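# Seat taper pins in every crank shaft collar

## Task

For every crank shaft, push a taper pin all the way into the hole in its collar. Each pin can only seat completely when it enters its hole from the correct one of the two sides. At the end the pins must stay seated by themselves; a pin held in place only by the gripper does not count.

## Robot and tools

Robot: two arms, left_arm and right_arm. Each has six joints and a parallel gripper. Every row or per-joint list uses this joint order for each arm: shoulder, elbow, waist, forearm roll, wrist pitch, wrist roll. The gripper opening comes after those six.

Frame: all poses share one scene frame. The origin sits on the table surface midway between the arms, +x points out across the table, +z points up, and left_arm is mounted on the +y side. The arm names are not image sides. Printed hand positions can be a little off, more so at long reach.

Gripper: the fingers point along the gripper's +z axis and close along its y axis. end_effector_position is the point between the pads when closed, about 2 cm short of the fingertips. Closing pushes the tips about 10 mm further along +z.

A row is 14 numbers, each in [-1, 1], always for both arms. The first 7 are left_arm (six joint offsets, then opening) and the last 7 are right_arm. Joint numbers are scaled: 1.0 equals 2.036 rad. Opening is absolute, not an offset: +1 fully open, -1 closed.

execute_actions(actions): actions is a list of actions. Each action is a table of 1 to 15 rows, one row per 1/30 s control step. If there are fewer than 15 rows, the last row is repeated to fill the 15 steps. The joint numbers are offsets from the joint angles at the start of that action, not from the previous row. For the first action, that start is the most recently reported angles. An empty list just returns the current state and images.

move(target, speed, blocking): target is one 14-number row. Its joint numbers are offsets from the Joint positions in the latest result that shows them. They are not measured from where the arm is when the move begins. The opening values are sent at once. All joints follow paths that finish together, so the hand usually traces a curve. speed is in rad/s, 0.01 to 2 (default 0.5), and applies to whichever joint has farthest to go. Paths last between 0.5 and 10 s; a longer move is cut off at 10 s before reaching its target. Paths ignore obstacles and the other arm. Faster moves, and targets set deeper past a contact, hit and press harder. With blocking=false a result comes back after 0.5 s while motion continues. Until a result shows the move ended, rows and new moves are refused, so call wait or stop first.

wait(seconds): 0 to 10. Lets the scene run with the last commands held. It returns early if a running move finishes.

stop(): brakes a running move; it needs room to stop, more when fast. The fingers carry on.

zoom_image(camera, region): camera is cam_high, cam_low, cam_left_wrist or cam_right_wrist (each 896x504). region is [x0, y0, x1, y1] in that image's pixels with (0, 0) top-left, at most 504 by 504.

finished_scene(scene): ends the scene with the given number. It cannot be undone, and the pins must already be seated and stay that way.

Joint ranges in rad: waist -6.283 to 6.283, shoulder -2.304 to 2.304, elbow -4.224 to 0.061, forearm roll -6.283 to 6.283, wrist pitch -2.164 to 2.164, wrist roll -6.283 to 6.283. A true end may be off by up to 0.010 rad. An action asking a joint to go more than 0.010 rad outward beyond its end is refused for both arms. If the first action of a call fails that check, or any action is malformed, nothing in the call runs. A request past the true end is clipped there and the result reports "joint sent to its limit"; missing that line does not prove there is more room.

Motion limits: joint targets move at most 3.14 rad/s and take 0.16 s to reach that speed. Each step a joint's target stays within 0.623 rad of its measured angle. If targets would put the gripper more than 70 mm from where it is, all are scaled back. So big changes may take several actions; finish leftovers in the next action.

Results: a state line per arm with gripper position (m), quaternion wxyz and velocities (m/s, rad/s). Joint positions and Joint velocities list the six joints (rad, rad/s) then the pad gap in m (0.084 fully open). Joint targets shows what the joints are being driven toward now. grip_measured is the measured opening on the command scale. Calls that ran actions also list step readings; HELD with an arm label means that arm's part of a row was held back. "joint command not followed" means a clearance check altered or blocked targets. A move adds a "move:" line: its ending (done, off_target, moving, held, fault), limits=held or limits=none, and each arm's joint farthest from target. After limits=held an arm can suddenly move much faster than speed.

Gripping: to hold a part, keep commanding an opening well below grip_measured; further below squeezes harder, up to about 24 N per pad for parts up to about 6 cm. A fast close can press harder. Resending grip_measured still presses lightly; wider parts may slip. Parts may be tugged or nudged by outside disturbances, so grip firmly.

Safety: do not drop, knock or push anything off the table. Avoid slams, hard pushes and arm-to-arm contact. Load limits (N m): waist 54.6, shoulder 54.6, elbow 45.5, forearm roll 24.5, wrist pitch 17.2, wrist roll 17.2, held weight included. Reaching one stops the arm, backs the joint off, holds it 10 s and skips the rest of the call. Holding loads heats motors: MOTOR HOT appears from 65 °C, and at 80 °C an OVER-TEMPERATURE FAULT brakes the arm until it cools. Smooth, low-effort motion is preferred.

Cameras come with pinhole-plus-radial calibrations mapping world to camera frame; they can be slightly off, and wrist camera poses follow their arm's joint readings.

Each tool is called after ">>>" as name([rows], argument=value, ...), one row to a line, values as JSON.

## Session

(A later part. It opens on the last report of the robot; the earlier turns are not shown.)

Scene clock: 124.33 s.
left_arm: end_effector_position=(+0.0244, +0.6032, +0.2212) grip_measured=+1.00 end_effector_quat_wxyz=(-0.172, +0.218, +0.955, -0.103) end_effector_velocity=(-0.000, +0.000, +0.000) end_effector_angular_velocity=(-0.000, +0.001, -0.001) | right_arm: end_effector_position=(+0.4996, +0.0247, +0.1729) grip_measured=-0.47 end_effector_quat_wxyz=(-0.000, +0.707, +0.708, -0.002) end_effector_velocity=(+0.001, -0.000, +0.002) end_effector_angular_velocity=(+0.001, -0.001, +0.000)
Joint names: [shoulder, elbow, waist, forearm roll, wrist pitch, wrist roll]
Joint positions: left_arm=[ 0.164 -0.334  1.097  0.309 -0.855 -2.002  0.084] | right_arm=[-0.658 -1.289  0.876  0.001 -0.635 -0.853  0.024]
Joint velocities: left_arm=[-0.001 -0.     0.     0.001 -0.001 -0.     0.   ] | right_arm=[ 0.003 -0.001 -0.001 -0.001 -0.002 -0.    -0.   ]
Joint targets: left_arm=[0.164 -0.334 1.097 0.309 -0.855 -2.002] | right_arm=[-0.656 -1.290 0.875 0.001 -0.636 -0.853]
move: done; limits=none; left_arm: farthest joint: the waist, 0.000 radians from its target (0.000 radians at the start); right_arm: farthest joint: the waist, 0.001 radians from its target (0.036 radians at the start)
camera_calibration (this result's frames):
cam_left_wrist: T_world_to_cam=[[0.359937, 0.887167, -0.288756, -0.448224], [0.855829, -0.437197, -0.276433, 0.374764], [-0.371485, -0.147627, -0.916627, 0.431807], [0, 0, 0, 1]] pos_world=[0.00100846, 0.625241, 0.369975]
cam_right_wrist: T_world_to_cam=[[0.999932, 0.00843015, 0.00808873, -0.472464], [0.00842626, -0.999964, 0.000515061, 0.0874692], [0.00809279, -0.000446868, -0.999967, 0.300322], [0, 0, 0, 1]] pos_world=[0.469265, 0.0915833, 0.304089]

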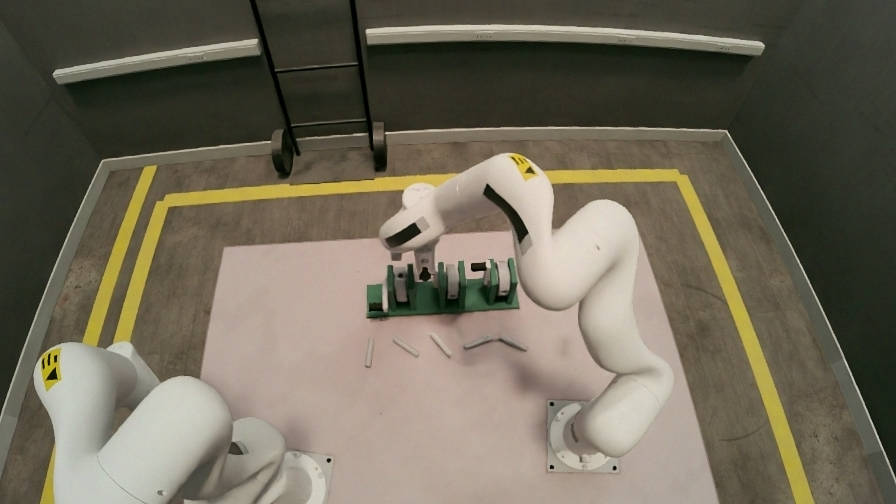

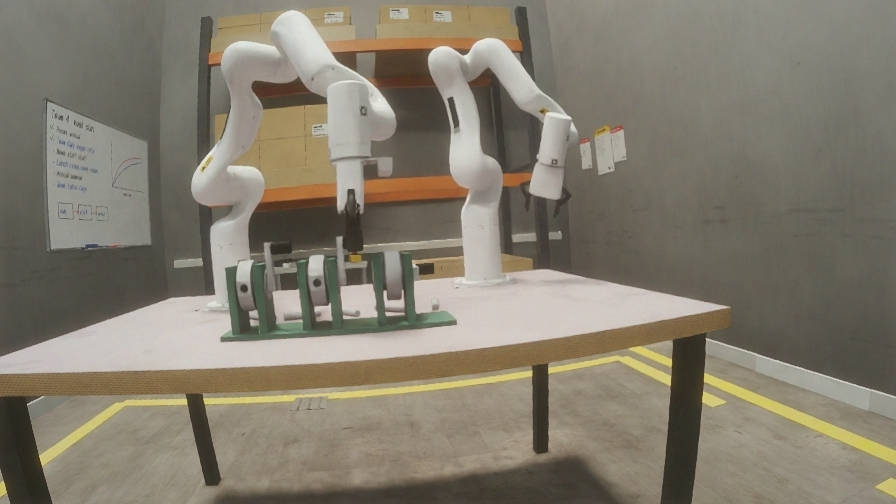

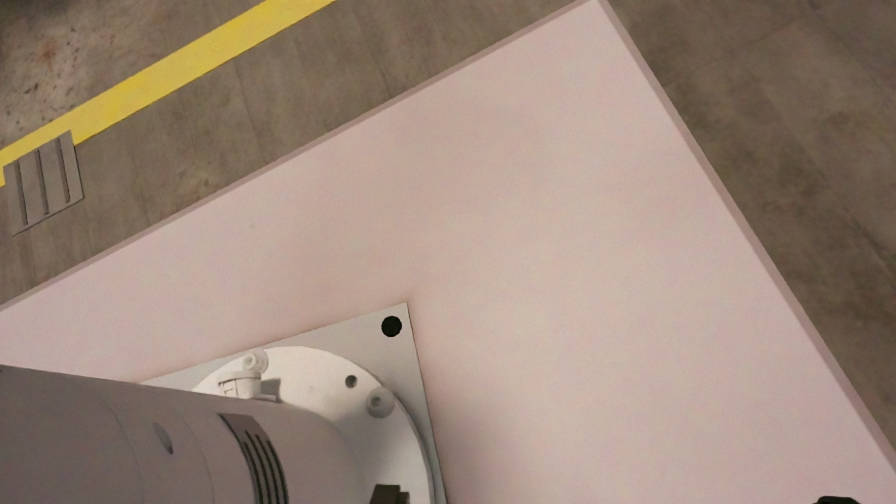

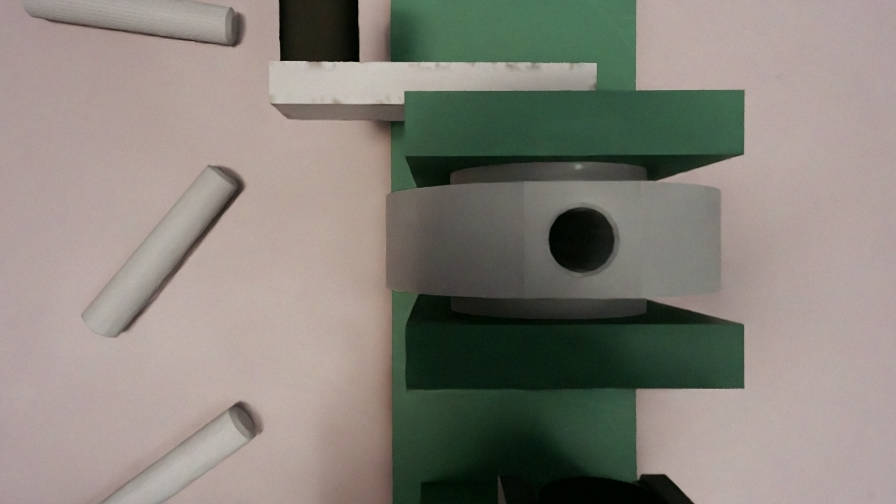

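>>> execute_actions([
  [[0,0,0,0,0,0,1,-0.0005,-0.0025,-0.0012,0,-0.001,0,-0.65]],
  [[0,0,0,0,0,0,1,0,0,0,0,0,0,0.2]],
])

>>> move(target=[0,0,0,0,0,0,1,0.049,-0.018,0,0,-0.066,0,0.2], speed=0.3)

>>> move(target=[0,0,0,0,0,0,1,-0.0709,-0.1104,0.1143,0,-0.0395,0.1137,0.2])

>>> move(target=[0,0,0,0,0,0,1,-0.0913,0.0244,0,0,0.1157,0,0.2], speed=0.25)

>>> execute_actions([
  [[0,0,0,0,0,0,1,0,0,0,0,0,0,-0.3]],
  [[0,0,0,0,0,0,1,0,0,0,0,0,0,-0.65]],
])

>>> move(target=[0,0,0,0,0,0,1,0.0194,-0.011,-0.0056,0,-0.0304,-0.0056,-0.65], speed=0.1)

>>> move(target=[0,0,0,0,0,0,1,-0.0013,-0.0336,-0.0146,0,-0.0323,-0.0146,-0.65], speed=0.1)

>>> move(target=[0,0,0,0,0,0,1,-0.0218,-0.0486,-0.019,0,-0.0268,-0.019,-0.65], speed=0.1)

Scene clock: 160.07 s.
left_arm: end_effector_position=(+0.0244, +0.6032, +0.2212) grip_measured=+1.00 end_effector_quat_wxyz=(-0.172, +0.218, +0.955, -0.103) end_effector_velocity=(-0.000, -0.000, -0.000) end_effector_angular_velocity=(-0.001, +0.002, -0.000) | right_arm: end_effector_position=(+0.5021, +0.0248, +0.1745) grip_measured=+0.19 end_effector_quat_wxyz=(-0.000, +0.708, +0.707, -0.000) end_effector_velocity=(-0.001, -0.001, -0.001) end_effector_angular_velocity=(-0.001, +0.002, -0.000)
Joint names: [shoulder, elbow, waist, forearm roll, wrist pitch, wrist roll]
Joint positions: left_arm=[ 0.164 -0.334  1.097  0.309 -0.855 -2.002  0.084] | right_arm=[-0.658 -1.295  0.873  0.001 -0.637 -0.853  0.052]
Joint velocities: left_arm=[-0.002 -0.     0.     0.001 -0.001 -0.     0.   ] | right_arm=[-0.001  0.001 -0.     0.     0.    -0.    -0.   ]
Joint targets: left_arm=[0.164 -0.334 1.097 0.309 -0.855 -2.002] | right_arm=[-0.659 -1.294 0.873 0.001 -0.637 -0.853]
Step readings (joint positions; steps 1 to 15: 1st action; 16 to 30: 2nd action):
0: left_arm=[0.164 -0.334 1.097 0.309 -0.855 -2.002] | right_arm=[-0.657 -1.290 0.875 0.001 -0.636 -0.853]
1: left_arm=[0.164 -0.334 1.097 0.309 -0.855 -2.002] | right_arm=[-0.657 -1.290 0.875 0.001 -0.636 -0.853]
2: left_arm=[0.164 -0.334 1.097 0.309 -0.855 -2.002] | right_arm=[-0.657 -1.292 0.875 0.001 -0.637 -0.853]
4: left_arm=[0.164 -0.334 1.097 0.309 -0.855 -2.002] | right_arm=[-0.658 -1.294 0.873 0.001 -0.637 -0.854]
8: left_arm=[0.164 -0.334 1.097 0.309 -0.855 -2.002] | right_arm=[-0.659 -1.294 0.873 0.001 -0.637 -0.854]
15: left_arm=[0.164 -0.334 1.097 0.309 -0.855 -2.002] | right_arm=[-0.659 -1.294 0.873 0.001 -0.637 -0.853]
16: left_arm=[0.164 -0.334 1.097 0.309 -0.855 -2.002] | right_arm=[-0.659 -1.294 0.873 0.001 -0.637 -0.853]
17: left_arm=[0.164 -0.334 1.097 0.309 -0.855 -2.002] | right_arm=[-0.657 -1.296 0.873 0.001 -0.638 -0.854]
19: left_arm=[0.164 -0.334 1.097 0.309 -0.855 -2.002] | right_arm=[-0.656 -1.298 0.873 0.001 -0.638 -0.854]
23: left_arm=[0.164 -0.334 1.097 0.309 -0.855 -2.002] | right_arm=[-0.657 -1.296 0.873 0.001 -0.638 -0.854]
30: Joint positions above
camera_calibration (this result's frames):
cam_left_wrist: T_world_to_cam=[[0.359937, 0.887167, -0.288756, -0.448224], [0.85583, -0.437197, -0.276432, 0.374763], [-0.371485, -0.147627, -0.916627, 0.431807], [0, 0, 0, 1]] pos_world=[0.00100848, 0.625241, 0.369975]
cam_right_wrist: T_world_to_cam=[[0.999932, 0.00606608, 0.00996738, -0.475268], [0.00607687, -0.999981, -0.00105295, 0.0890754], [0.0099608, 0.00111345, -0.99995, 0.300899], [0, 0, 0, 1]] pos_world=[0.471698, 0.0916217, 0.305715]

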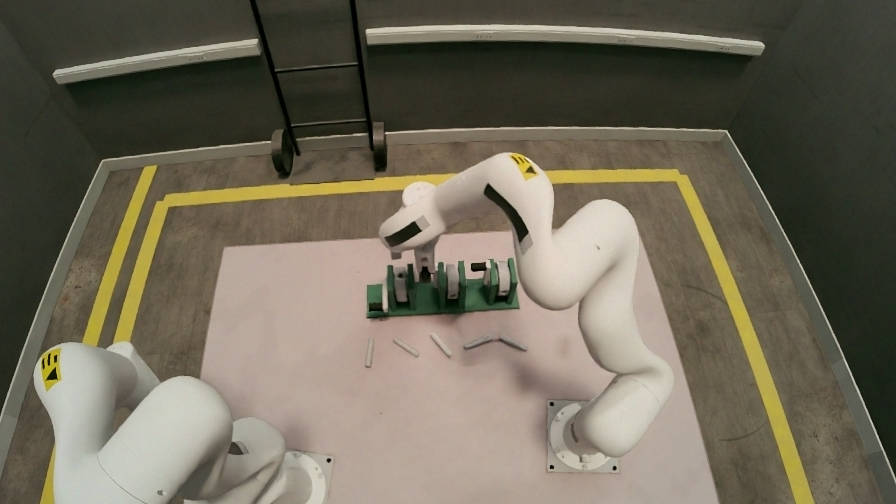

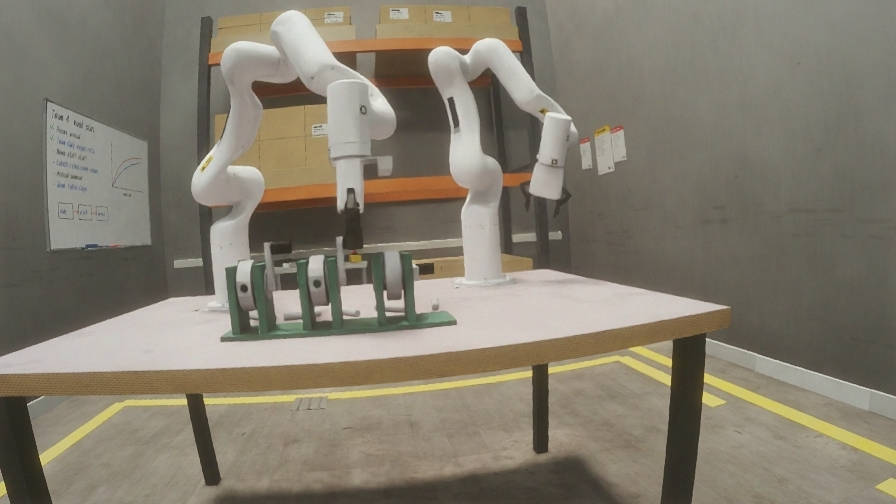

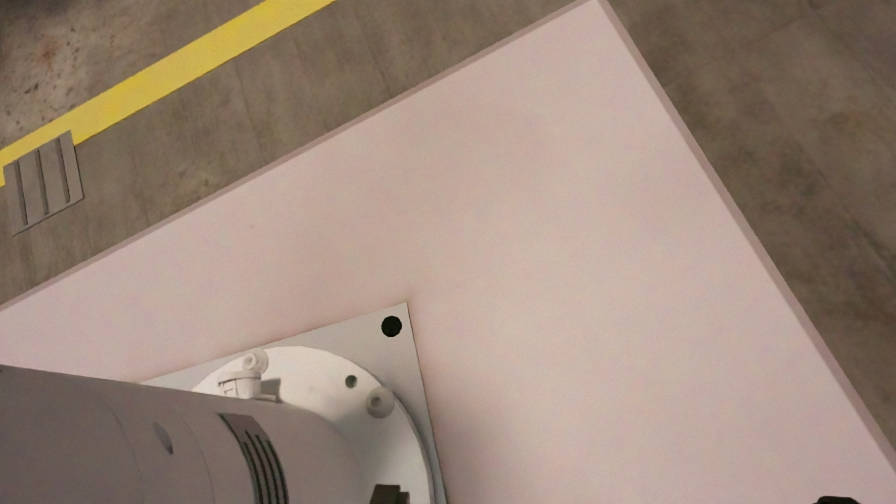

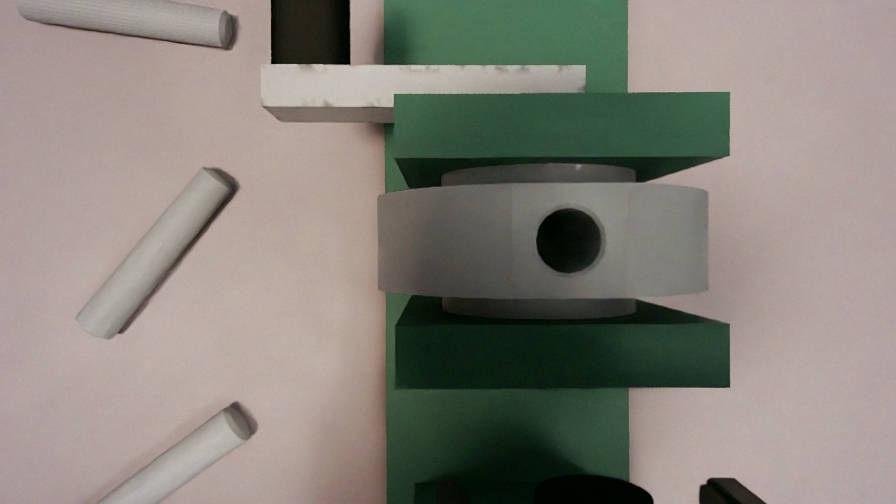

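Scene clock: 160.90 s.
left_arm: end_effector_position=(+0.0244, +0.6032, +0.2212) grip_measured=+1.00 end_effector_quat_wxyz=(-0.172, +0.218, +0.955, -0.103) end_effector_velocity=(-0.000, -0.000, +0.000) end_effector_angular_velocity=(-0.000, +0.001, +0.000) | right_arm: end_effector_position=(+0.5017, +0.0245, +0.2494) grip_measured=+0.19 end_effector_quat_wxyz=(-0.000, +0.708, +0.707, +0.000) end_effector_velocity=(+0.001, +0.001, +0.002) end_effector_angular_velocity=(+0.003, -0.004, -0.000)
Joint names: [shoulder, elbow, waist, forearm roll, wrist pitch, wrist roll]
Joint positions: left_arm=[ 0.164 -0.334  1.097  0.309 -0.855 -2.002  0.084] | right_arm=[-0.559 -1.331  0.873  0.001 -0.771 -0.853  0.052]
Joint velocities: left_arm=[ 0.001 -0.     0.     0.001 -0.002 -0.    -0.   ] | right_arm=[ 0.002 -0.002 -0.    -0.     0.002  0.    -0.   ]
Joint targets: left_arm=[0.164 -0.334 1.097 0.309 -0.855 -2.002] | right_arm=[-0.559 -1.331 0.873 0.001 -0.772 -0.853]
move: done; limits=none; left_arm: farthest joint: the waist, 0.000 radians from its target (0.000 radians at the start); right_arm: farthest joint: the shoulder, 0.001 radians from its target (0.100 radians at the start)
camera_calibration (this result's frames):
cam_left_wrist: T_world_to_cam=[[0.359937, 0.887167, -0.288756, -0.448224], [0.85583, -0.437197, -0.276432, 0.374763], [-0.371485, -0.147627, -0.916627, 0.431807], [0, 0, 0, 1]] pos_world=[0.00100849, 0.625241, 0.369975]
cam_right_wrist: T_world_to_cam=[[0.999922, 0.00614852, 0.0108841, -0.475776], [0.00617025, -0.999979, -0.00196321, 0.0889625], [0.0108718, 0.00203022, -0.999939, 0.375384], [0, 0, 0, 1]] pos_world=[0.471109, 0.0911238, 0.380715]

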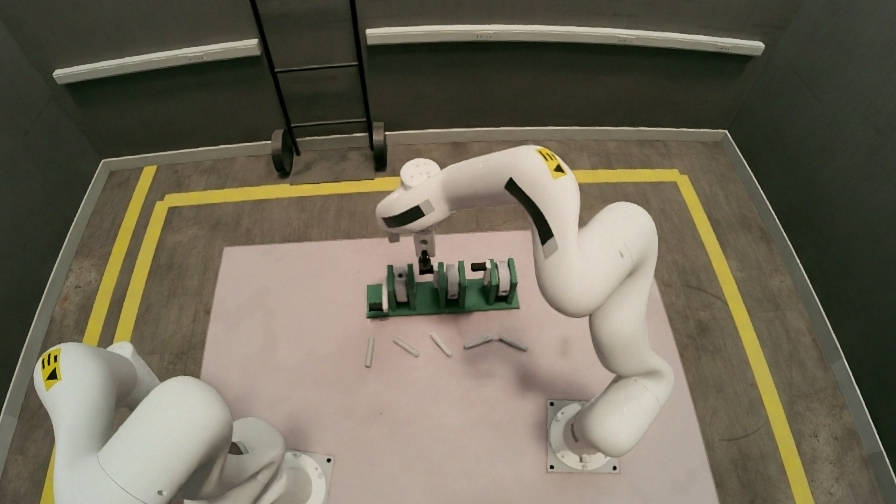

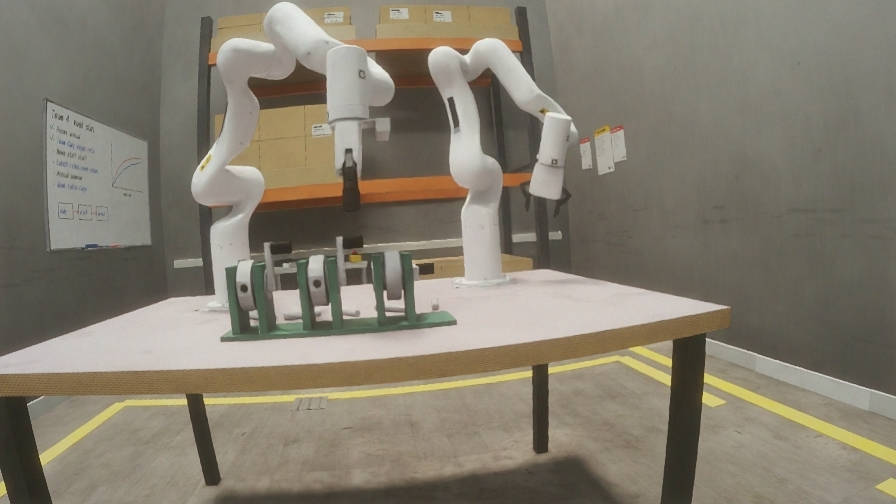

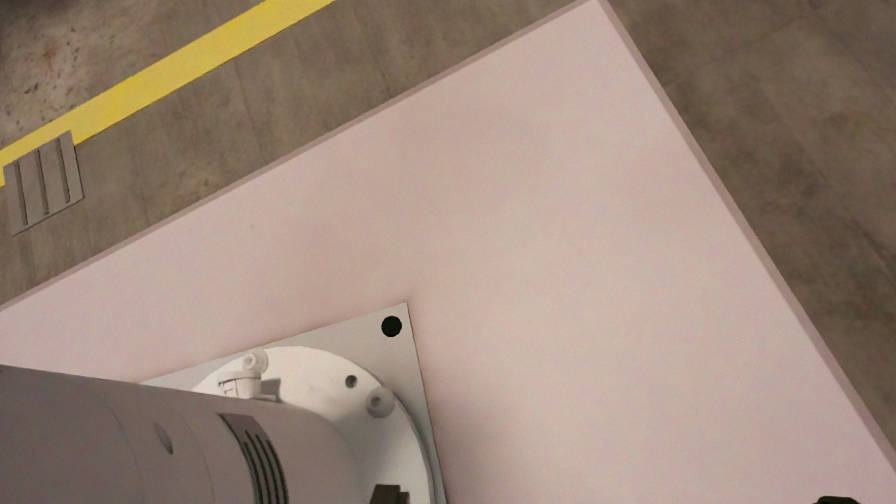

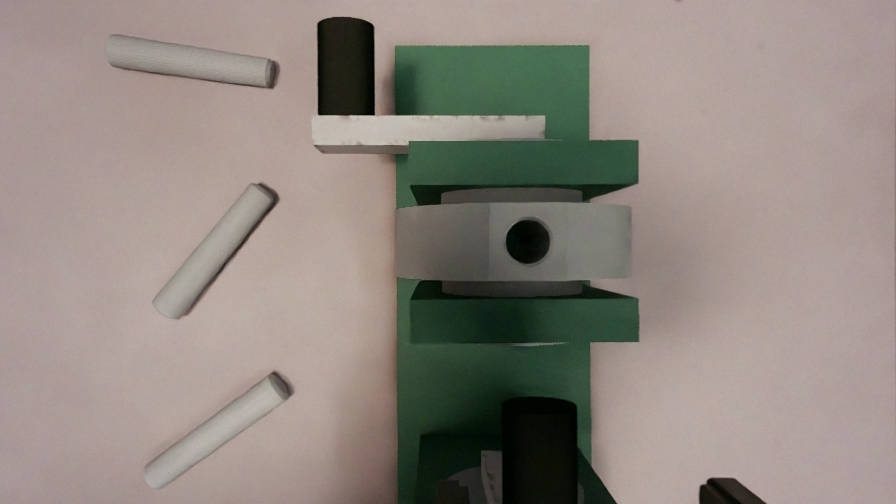

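Scene clock: 161.77 s.
left_arm: end_effector_position=(+0.0244, +0.6032, +0.2212) grip_measured=+1.00 end_effector_quat_wxyz=(-0.172, +0.218, +0.955, -0.103) end_effector_velocity=(-0.000, -0.000, -0.000) end_effector_angular_velocity=(-0.001, +0.001, -0.001) | right_arm: end_effector_position=(+0.4320, +0.1685, +0.2495) grip_measured=+0.19 end_effector_quat_wxyz=(-0.000, +0.707, +0.707, +0.000) end_effector_velocity=(-0.002, +0.002, -0.001) end_effector_angular_velocity=(+0.000, +0.000, +0.004)
Joint names: [shoulder, elbow, waist, forearm roll, wrist pitch, wrist roll]
Joint positions: left_arm=[ 0.164 -0.334  1.097  0.309 -0.855 -2.002  0.084] | right_arm=[-0.703 -1.555  1.105  0.001 -0.852 -0.622  0.052]
Joint velocities: left_arm=[-0.001 -0.    -0.     0.     0.     0.     0.   ] | right_arm=[-0.003 -0.002  0.004  0.     0.001 -0.     0.   ]
Joint targets: left_arm=[0.164 -0.334 1.097 0.309 -0.855 -2.002] | right_arm=[-0.703 -1.556 1.106 0.001 -0.852 -0.622]
move: done; limits=none; left_arm: farthest joint: the waist, 0.000 radians from its target (0.000 radians at the start); right_arm: farthest joint: the waist, 0.001 radians from its target (0.232 radians at the start)
camera_calibration (this result's frames):
cam_left_wrist: T_world_to_cam=[[0.359937, 0.887167, -0.288756, -0.448224], [0.85583, -0.437197, -0.276432, 0.374763], [-0.371485, -0.147627, -0.916627, 0.431807], [0, 0, 0, 1]] pos_world=[0.00100851, 0.625241, 0.369975]
cam_right_wrist: T_world_to_cam=[[0.999919, 0.00678319, 0.0107423, -0.407082], [0.00680442, -0.999975, -0.00194097, 0.233123], [0.0107288, 0.00201391, -0.99994, 0.376006], [0, 0, 0, 1]] pos_world=[0.401428, 0.235121, 0.380809]

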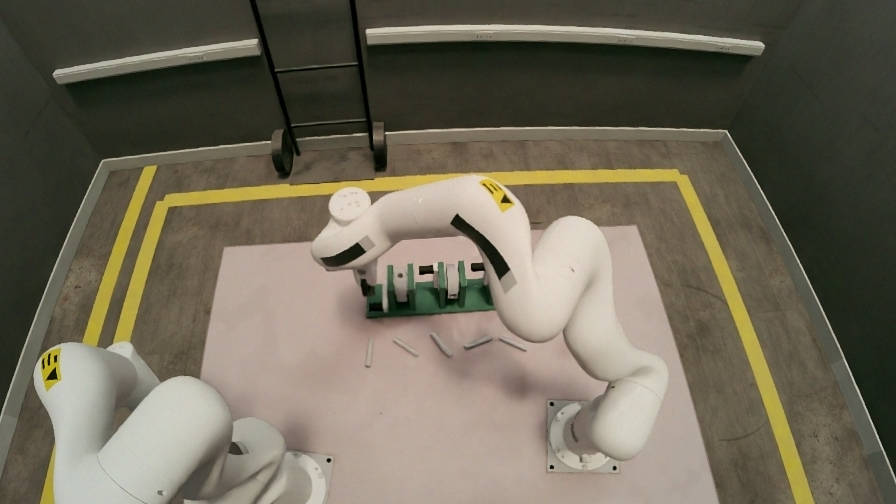

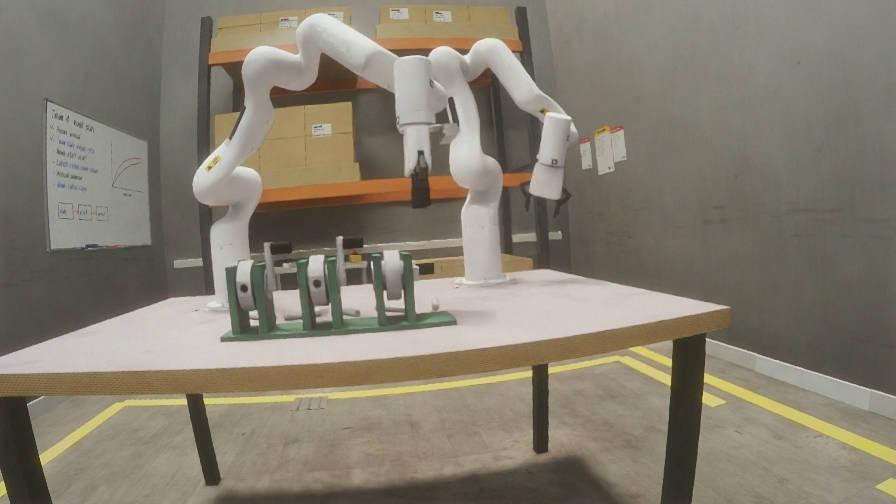

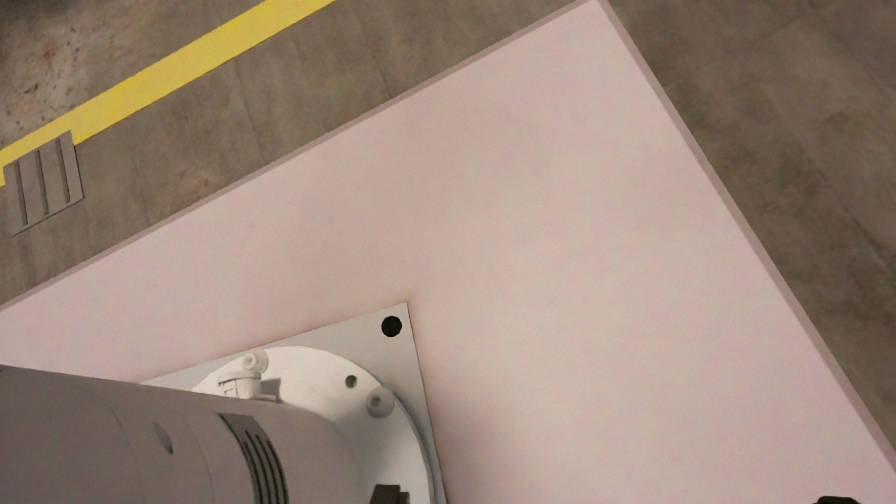

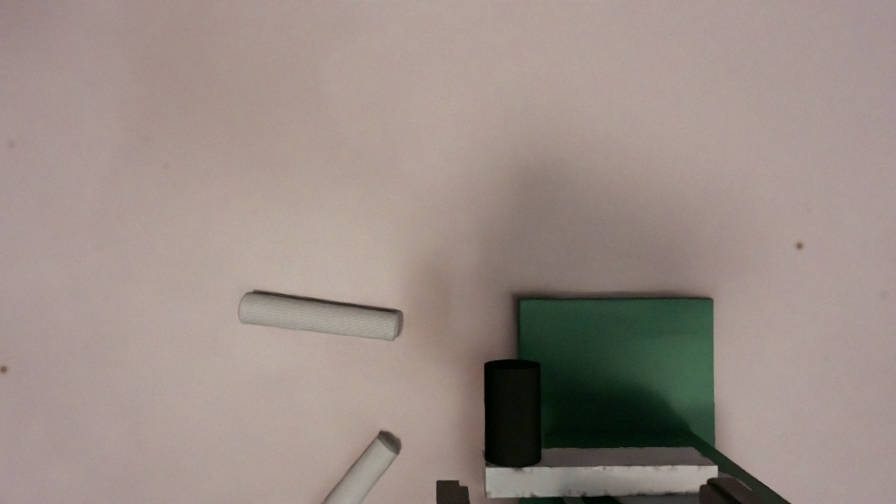

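Scene clock: 163.07 s.
left_arm: end_effector_position=(+0.0244, +0.6032, +0.2212) grip_measured=+1.00 end_effector_quat_wxyz=(-0.172, +0.218, +0.955, -0.103) end_effector_velocity=(-0.000, -0.000, -0.000) end_effector_angular_velocity=(-0.001, +0.001, -0.000) | right_arm: end_effector_position=(+0.4322, +0.1687, +0.1050) grip_measured=+0.19 end_effector_quat_wxyz=(-0.000, +0.707, +0.707, +0.001) end_effector_velocity=(-0.001, -0.001, -0.002) end_effector_angular_velocity=(-0.004, +0.002, +0.000)
Joint names: [shoulder, elbow, waist, forearm roll, wrist pitch, wrist roll]
Joint positions: left_arm=[ 0.164 -0.334  1.097  0.309 -0.855 -2.002  0.084] | right_arm=[-0.888 -1.506  1.105  0.001 -0.616 -0.622  0.052]
Joint velocities: left_arm=[-0.002 -0.    -0.     0.     0.    -0.     0.   ] | right_arm=[-0.002  0.002 -0.    -0.    -0.    -0.001 -0.   ]
Joint targets: left_arm=[0.164 -0.334 1.097 0.309 -0.855 -2.002] | right_arm=[-0.889 -1.506 1.105 0.001 -0.616 -0.622]
move: done; limits=none; left_arm: farthest joint: the waist, 0.000 radians from its target (0.000 radians at the start); right_arm: farthest joint: the elbow, 0.001 radians from its target (0.050 radians at the start)
camera_calibration (this result's frames):
cam_left_wrist: T_world_to_cam=[[0.359938, 0.887167, -0.288756, -0.448224], [0.85583, -0.437197, -0.276432, 0.374763], [-0.371485, -0.147627, -0.916627, 0.431807], [0, 0, 0, 1]] pos_world=[0.00100848, 0.625241, 0.369975]
cam_right_wrist: T_world_to_cam=[[0.999914, 0.00662477, 0.0113375, -0.405747], [0.00665354, -0.999975, -0.00250182, 0.233156], [0.0113206, 0.00257704, -0.999933, 0.231164], [0, 0, 0, 1]] pos_world=[0.401543, 0.235242, 0.236332]

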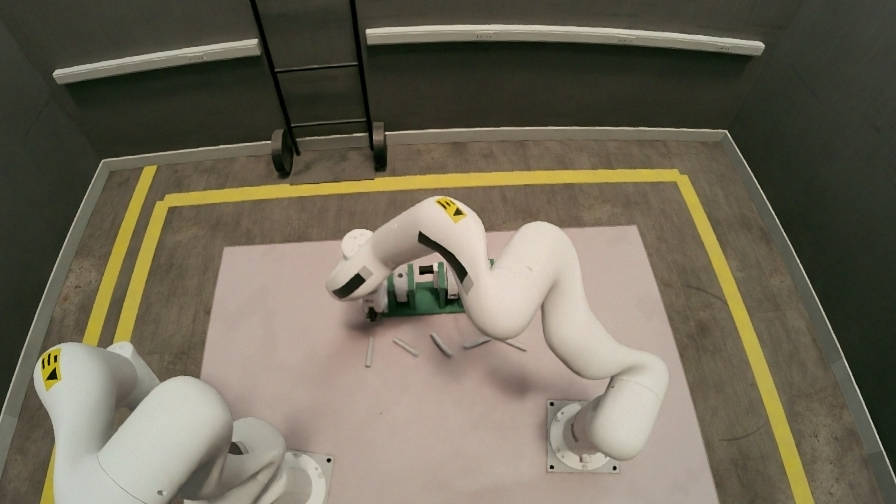

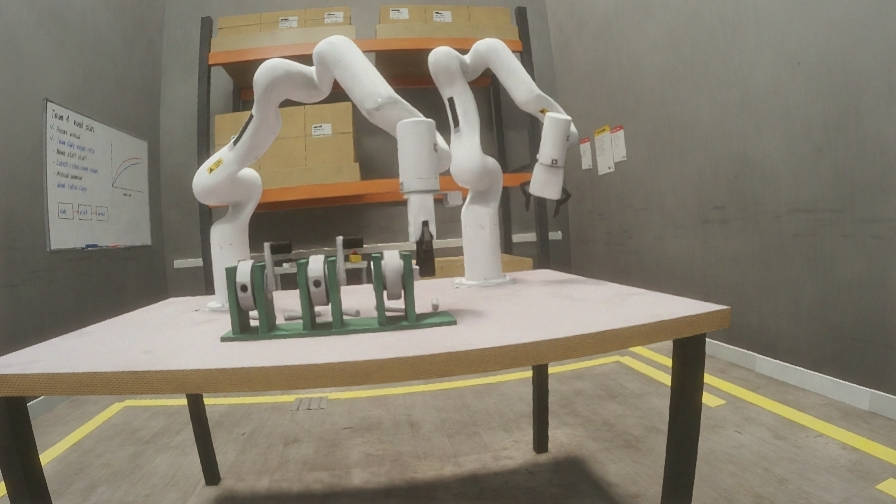

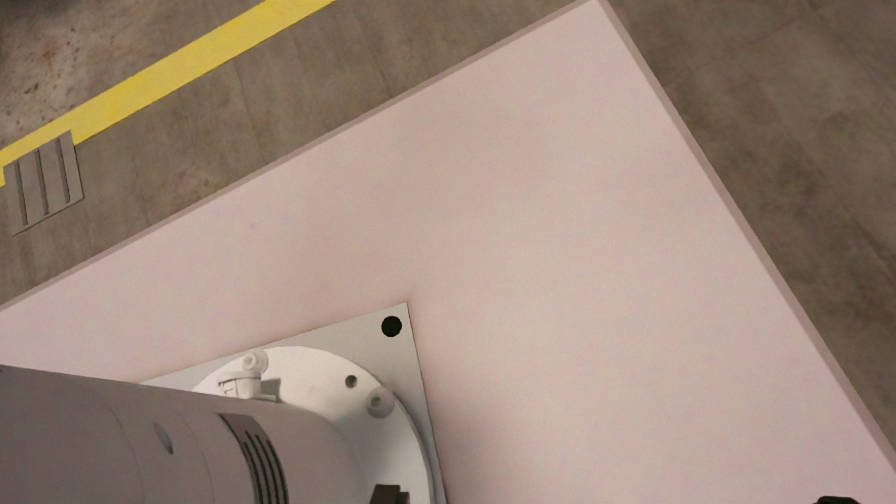

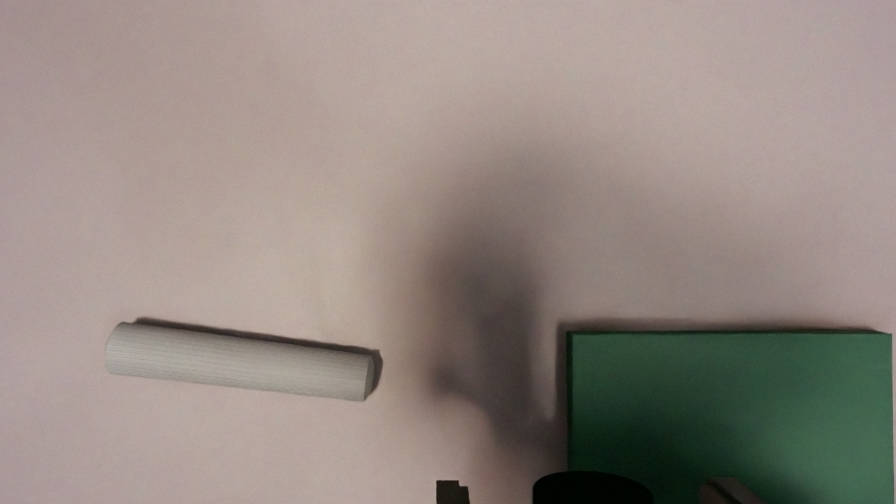

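Scene clock: 164.07 s.
left_arm: end_effector_position=(+0.0244, +0.6032, +0.2212) grip_measured=+1.00 end_effector_quat_wxyz=(-0.172, +0.218, +0.955, -0.103) end_effector_velocity=(+0.000, +0.000, +0.000) end_effector_angular_velocity=(+0.000, -0.000, -0.001) | right_arm: end_effector_position=(+0.4317, +0.1686, +0.1049) grip_measured=-0.47 end_effector_quat_wxyz=(-0.000, +0.707, +0.707, +0.000) end_effector_velocity=(+0.000, +0.001, +0.000) end_effector_angular_velocity=(+0.002, -0.002, +0.000)
Joint names: [shoulder, elbow, waist, forearm roll, wrist pitch, wrist roll]
Joint positions: left_arm=[ 0.164 -0.334  1.097  0.309 -0.855 -2.002  0.084] | right_arm=[-0.888 -1.506  1.106  0.001 -0.617 -0.622  0.024]
Joint velocities: left_arm=[ 0.    -0.    -0.001  0.     0.     0.    -0.   ] | right_arm=[ 0.    -0.     0.    -0.001  0.002  0.    -0.   ]
Joint targets: left_arm=[0.164 -0.334 1.097 0.309 -0.855 -2.002] | right_arm=[-0.888 -1.506 1.105 0.001 -0.616 -0.622]
Step readings (joint positions; steps 1 to 15: 1st action; 16 to 30: 2nd action):
0: left_arm=[0.164 -0.334 1.097 0.309 -0.855 -2.002] | right_arm=[-0.888 -1.506 1.105 0.001 -0.616 -0.622]
1: left_arm=[0.164 -0.334 1.097 0.309 -0.855 -2.002] | right_arm=[-0.888 -1.506 1.105 0.001 -0.616 -0.622]
2: left_arm=[0.164 -0.334 1.097 0.309 -0.855 -2.002] | right_arm=[-0.888 -1.506 1.105 0.001 -0.616 -0.622]
4: left_arm=[0.164 -0.334 1.097 0.309 -0.855 -2.002] | right_arm=[-0.888 -1.506 1.105 0.001 -0.616 -0.622]
8: left_arm=[0.164 -0.334 1.097 0.309 -0.855 -2.002] | right_arm=[-0.888 -1.506 1.105 0.001 -0.616 -0.622]
15: left_arm=[0.164 -0.334 1.097 0.309 -0.855 -2.002] | right_arm=[-0.888 -1.506 1.105 0.001 -0.616 -0.622]
16: left_arm=[0.164 -0.334 1.097 0.309 -0.855 -2.002] | right_arm=[-0.888 -1.506 1.105 0.001 -0.616 -0.622]
17: left_arm=[0.164 -0.334 1.097 0.309 -0.855 -2.002] | right_arm=[-0.888 -1.506 1.106 0.002 -0.618 -0.622]
19: left_arm=[0.164 -0.334 1.097 0.309 -0.855 -2.002] | right_arm=[-0.888 -1.506 1.106 0.002 -0.617 -0.622]
23: left_arm=[0.164 -0.334 1.097 0.309 -0.855 -2.002] | right_arm=[-0.888 -1.506 1.106 0.001 -0.617 -0.622]
30: Joint positions above
camera_calibration (this result's frames):
cam_left_wrist: T_world_to_cam=[[0.359938, 0.887167, -0.288755, -0.448224], [0.85583, -0.437197, -0.276432, 0.374763], [-0.371484, -0.147627, -0.916627, 0.431807], [0, 0, 0, 1]] pos_world=[0.00100848, 0.625241, 0.369975]
cam_right_wrist: T_world_to_cam=[[0.999921, 0.00678355, 0.0106033, -0.405189], [0.00680364, -0.999975, -0.00186005, 0.233018], [0.0105905, 0.00193205, -0.999942, 0.231448], [0, 0, 0, 1]] pos_world=[0.401121, 0.235313, 0.236164]

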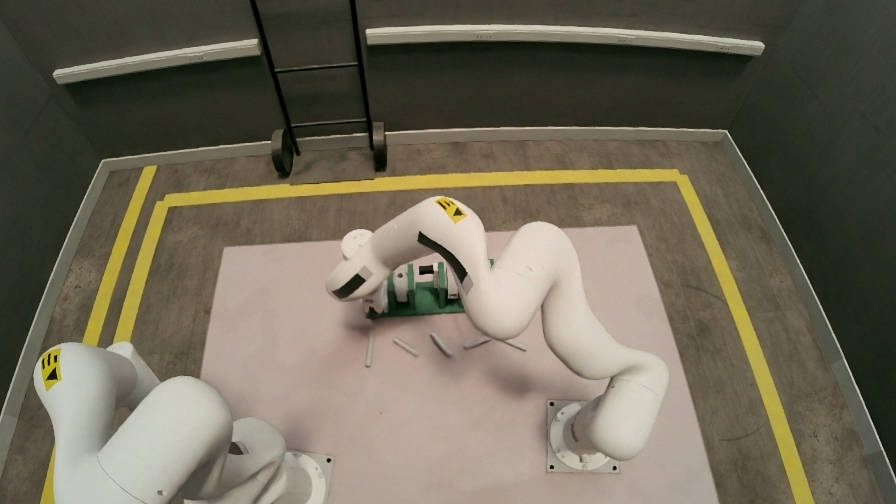

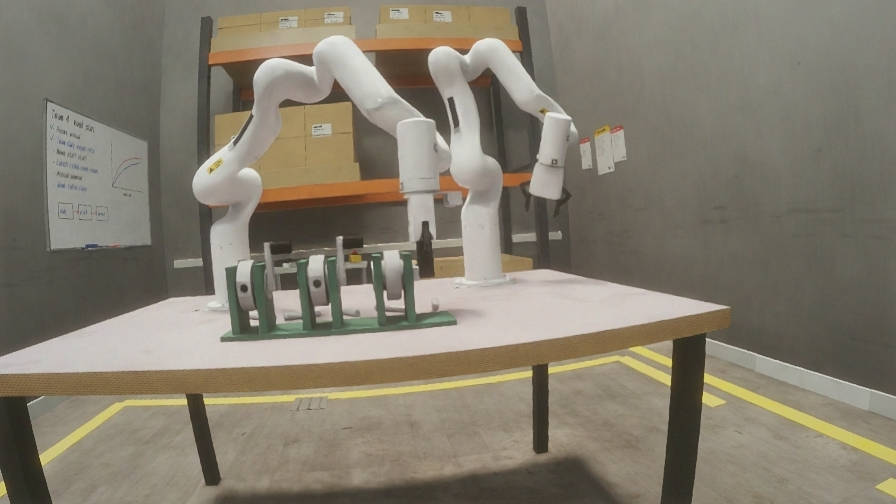

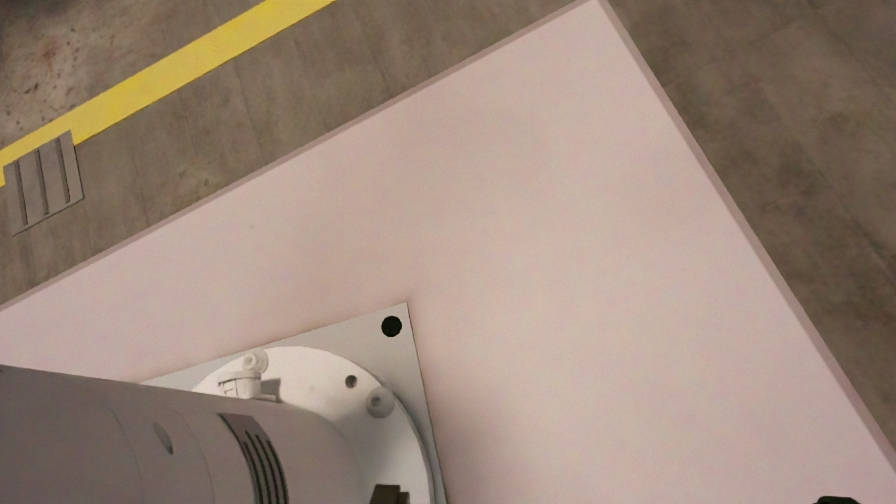

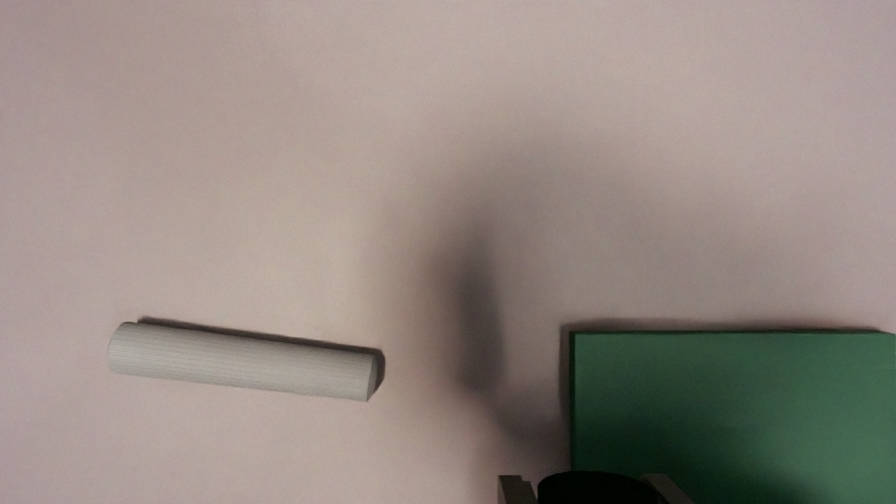

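Scene clock: 165.00 s.
left_arm: end_effector_position=(+0.0244, +0.6032, +0.2212) grip_measured=+1.00 end_effector_quat_wxyz=(-0.172, +0.218, +0.955, -0.103) end_effector_velocity=(-0.000, +0.000, +0.000) end_effector_angular_velocity=(+0.001, -0.001, +0.001) | right_arm: end_effector_position=(+0.4422, +0.1688, +0.1403) grip_measured=-0.47 end_effector_quat_wxyz=(-0.000, +0.707, +0.707, +0.001) end_effector_velocity=(-0.002, -0.001, -0.002) end_effector_angular_velocity=(-0.005, +0.004, -0.000)
Joint names: [shoulder, elbow, waist, forearm roll, wrist pitch, wrist roll]
Joint positions: left_arm=[ 0.164 -0.334  1.097  0.309 -0.855 -2.002  0.084] | right_arm=[-0.849 -1.529  1.093  0.001 -0.677 -0.634  0.024]
Joint velocities: left_arm=[ 0.001 -0.     0.001  0.    -0.     0.     0.   ] | right_arm=[-0.003  0.     0.001  0.001 -0.003  0.     0.   ]
Joint targets: left_arm=[0.164 -0.334 1.097 0.309 -0.855 -2.002] | right_arm=[-0.849 -1.528 1.094 0.001 -0.679 -0.633]
move: done; limits=none; left_arm: farthest joint: the waist, 0.000 radians from its target (0.000 radians at the start); right_arm: farthest joint: the wrist pitch, 0.002 radians from its target (0.062 radians at the start)
camera_calibration (this result's frames):
cam_left_wrist: T_world_to_cam=[[0.359938, 0.887167, -0.288755, -0.448224], [0.85583, -0.437197, -0.276432, 0.374763], [-0.371484, -0.147627, -0.916627, 0.431807], [0, 0, 0, 1]] pos_world=[0.00100847, 0.625241, 0.369975]
cam_right_wrist: T_world_to_cam=[[0.9999, 0.00656488, 0.0124978, -0.416247], [0.00661261, -0.999971, -0.00378202, 0.233539], [0.0124726, 0.00386428, -0.999915, 0.265577], [0, 0, 0, 1]] pos_world=[0.411348, 0.235239, 0.27164]

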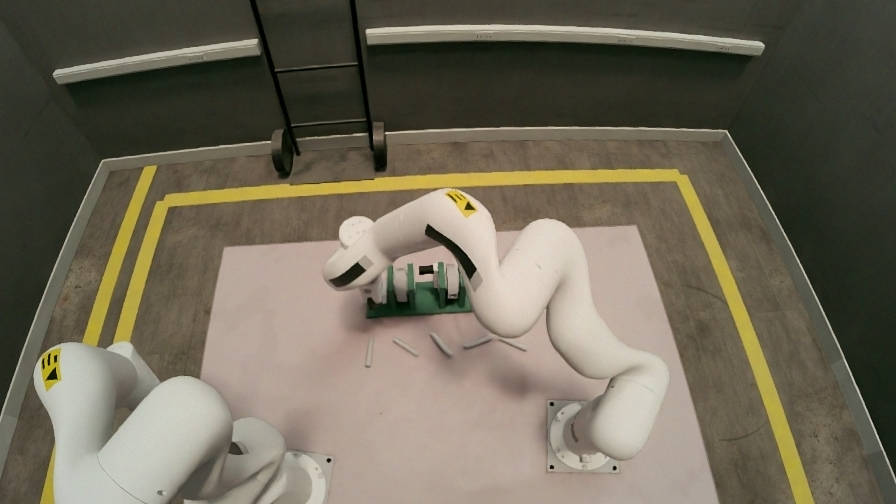

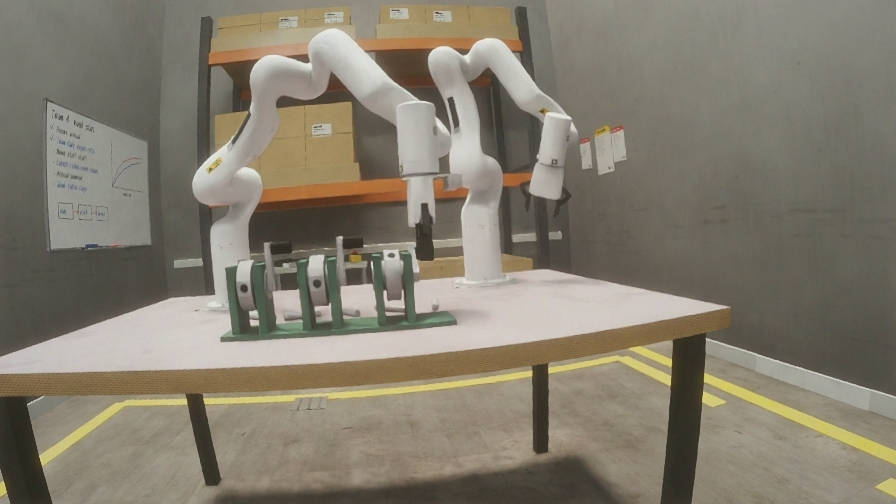

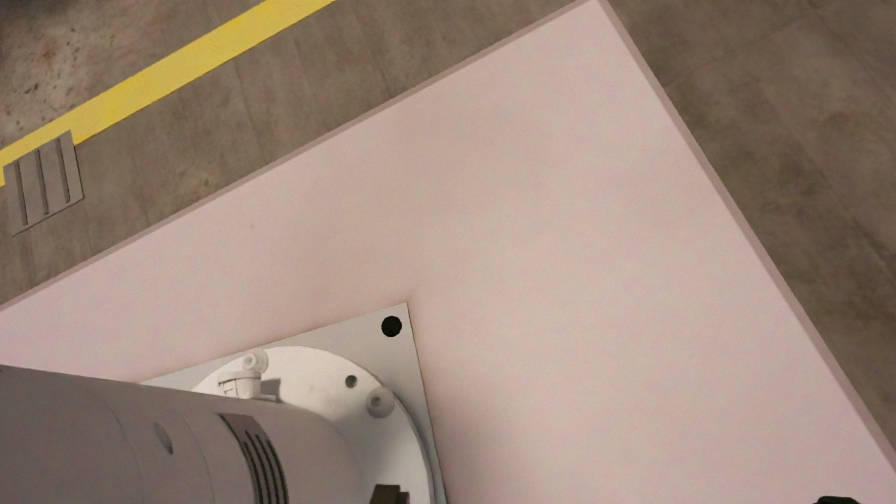

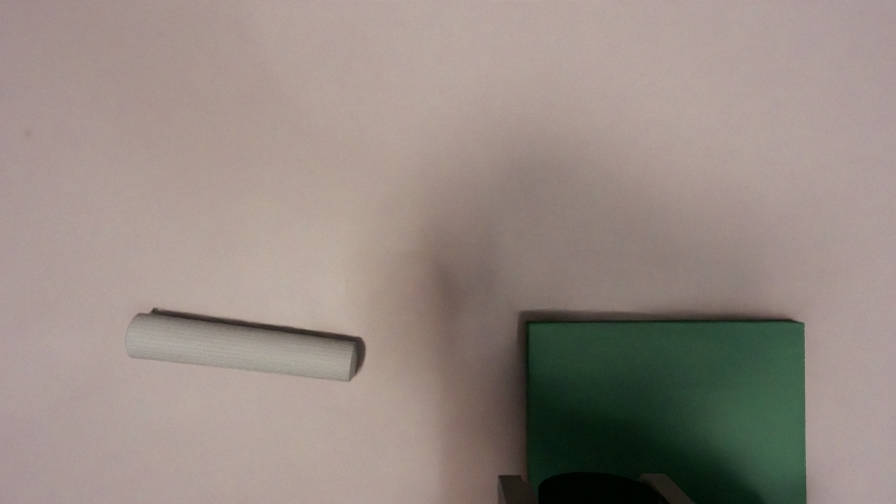

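Scene clock: 166.03 s.
left_arm: end_effector_position=(+0.0244, +0.6032, +0.2212) grip_measured=+1.00 end_effector_quat_wxyz=(-0.172, +0.218, +0.955, -0.103) end_effector_velocity=(-0.000, +0.000, +0.000) end_effector_angular_velocity=(-0.000, +0.001, +0.000) | right_arm: end_effector_position=(+0.4683, +0.1687, +0.1639) grip_measured=-0.47 end_effector_quat_wxyz=(-0.000, +0.707, +0.707, +0.002) end_effector_velocity=(-0.000, +0.002, +0.010) end_effector_angular_velocity=(+0.002, -0.000, -0.002)
Joint names: [shoulder, elbow, waist, forearm roll, wrist pitch, wrist roll]
Joint positions: left_arm=[ 0.164 -0.334  1.097  0.309 -0.855 -2.002  0.084] | right_arm=[-0.853 -1.596  1.063  0.    -0.739 -0.663  0.024]
Joint velocities: left_arm=[-0.    -0.     0.001  0.001 -0.001 -0.     0.   ] | right_arm=[ 0.01  -0.007  0.002  0.002 -0.015  0.002 -0.   ]
Joint targets: left_arm=[0.164 -0.334 1.097 0.309 -0.855 -2.002] | right_arm=[-0.852 -1.597 1.064 0.001 -0.743 -0.663]
move: done; limits=none; left_arm: farthest joint: the waist, 0.000 radians from its target (0.000 radians at the start); right_arm: farthest joint: the wrist pitch, 0.004 radians from its target (0.066 radians at the start)
camera_calibration (this result's frames):
cam_left_wrist: T_world_to_cam=[[0.359937, 0.887167, -0.288755, -0.448224], [0.85583, -0.437197, -0.276432, 0.374763], [-0.371484, -0.147627, -0.916627, 0.431807], [0, 0, 0, 1]] pos_world=[0.00100849, 0.625241, 0.369975]
cam_right_wrist: T_world_to_cam=[[0.999884, 0.00638171, 0.0138499, -0.442901], [0.00644821, -0.999968, -0.00476224, 0.233556], [0.013819, 0.004851, -0.999893, 0.288072], [0, 0, 0, 1]] pos_world=[0.437363, 0.234977, 0.295288]

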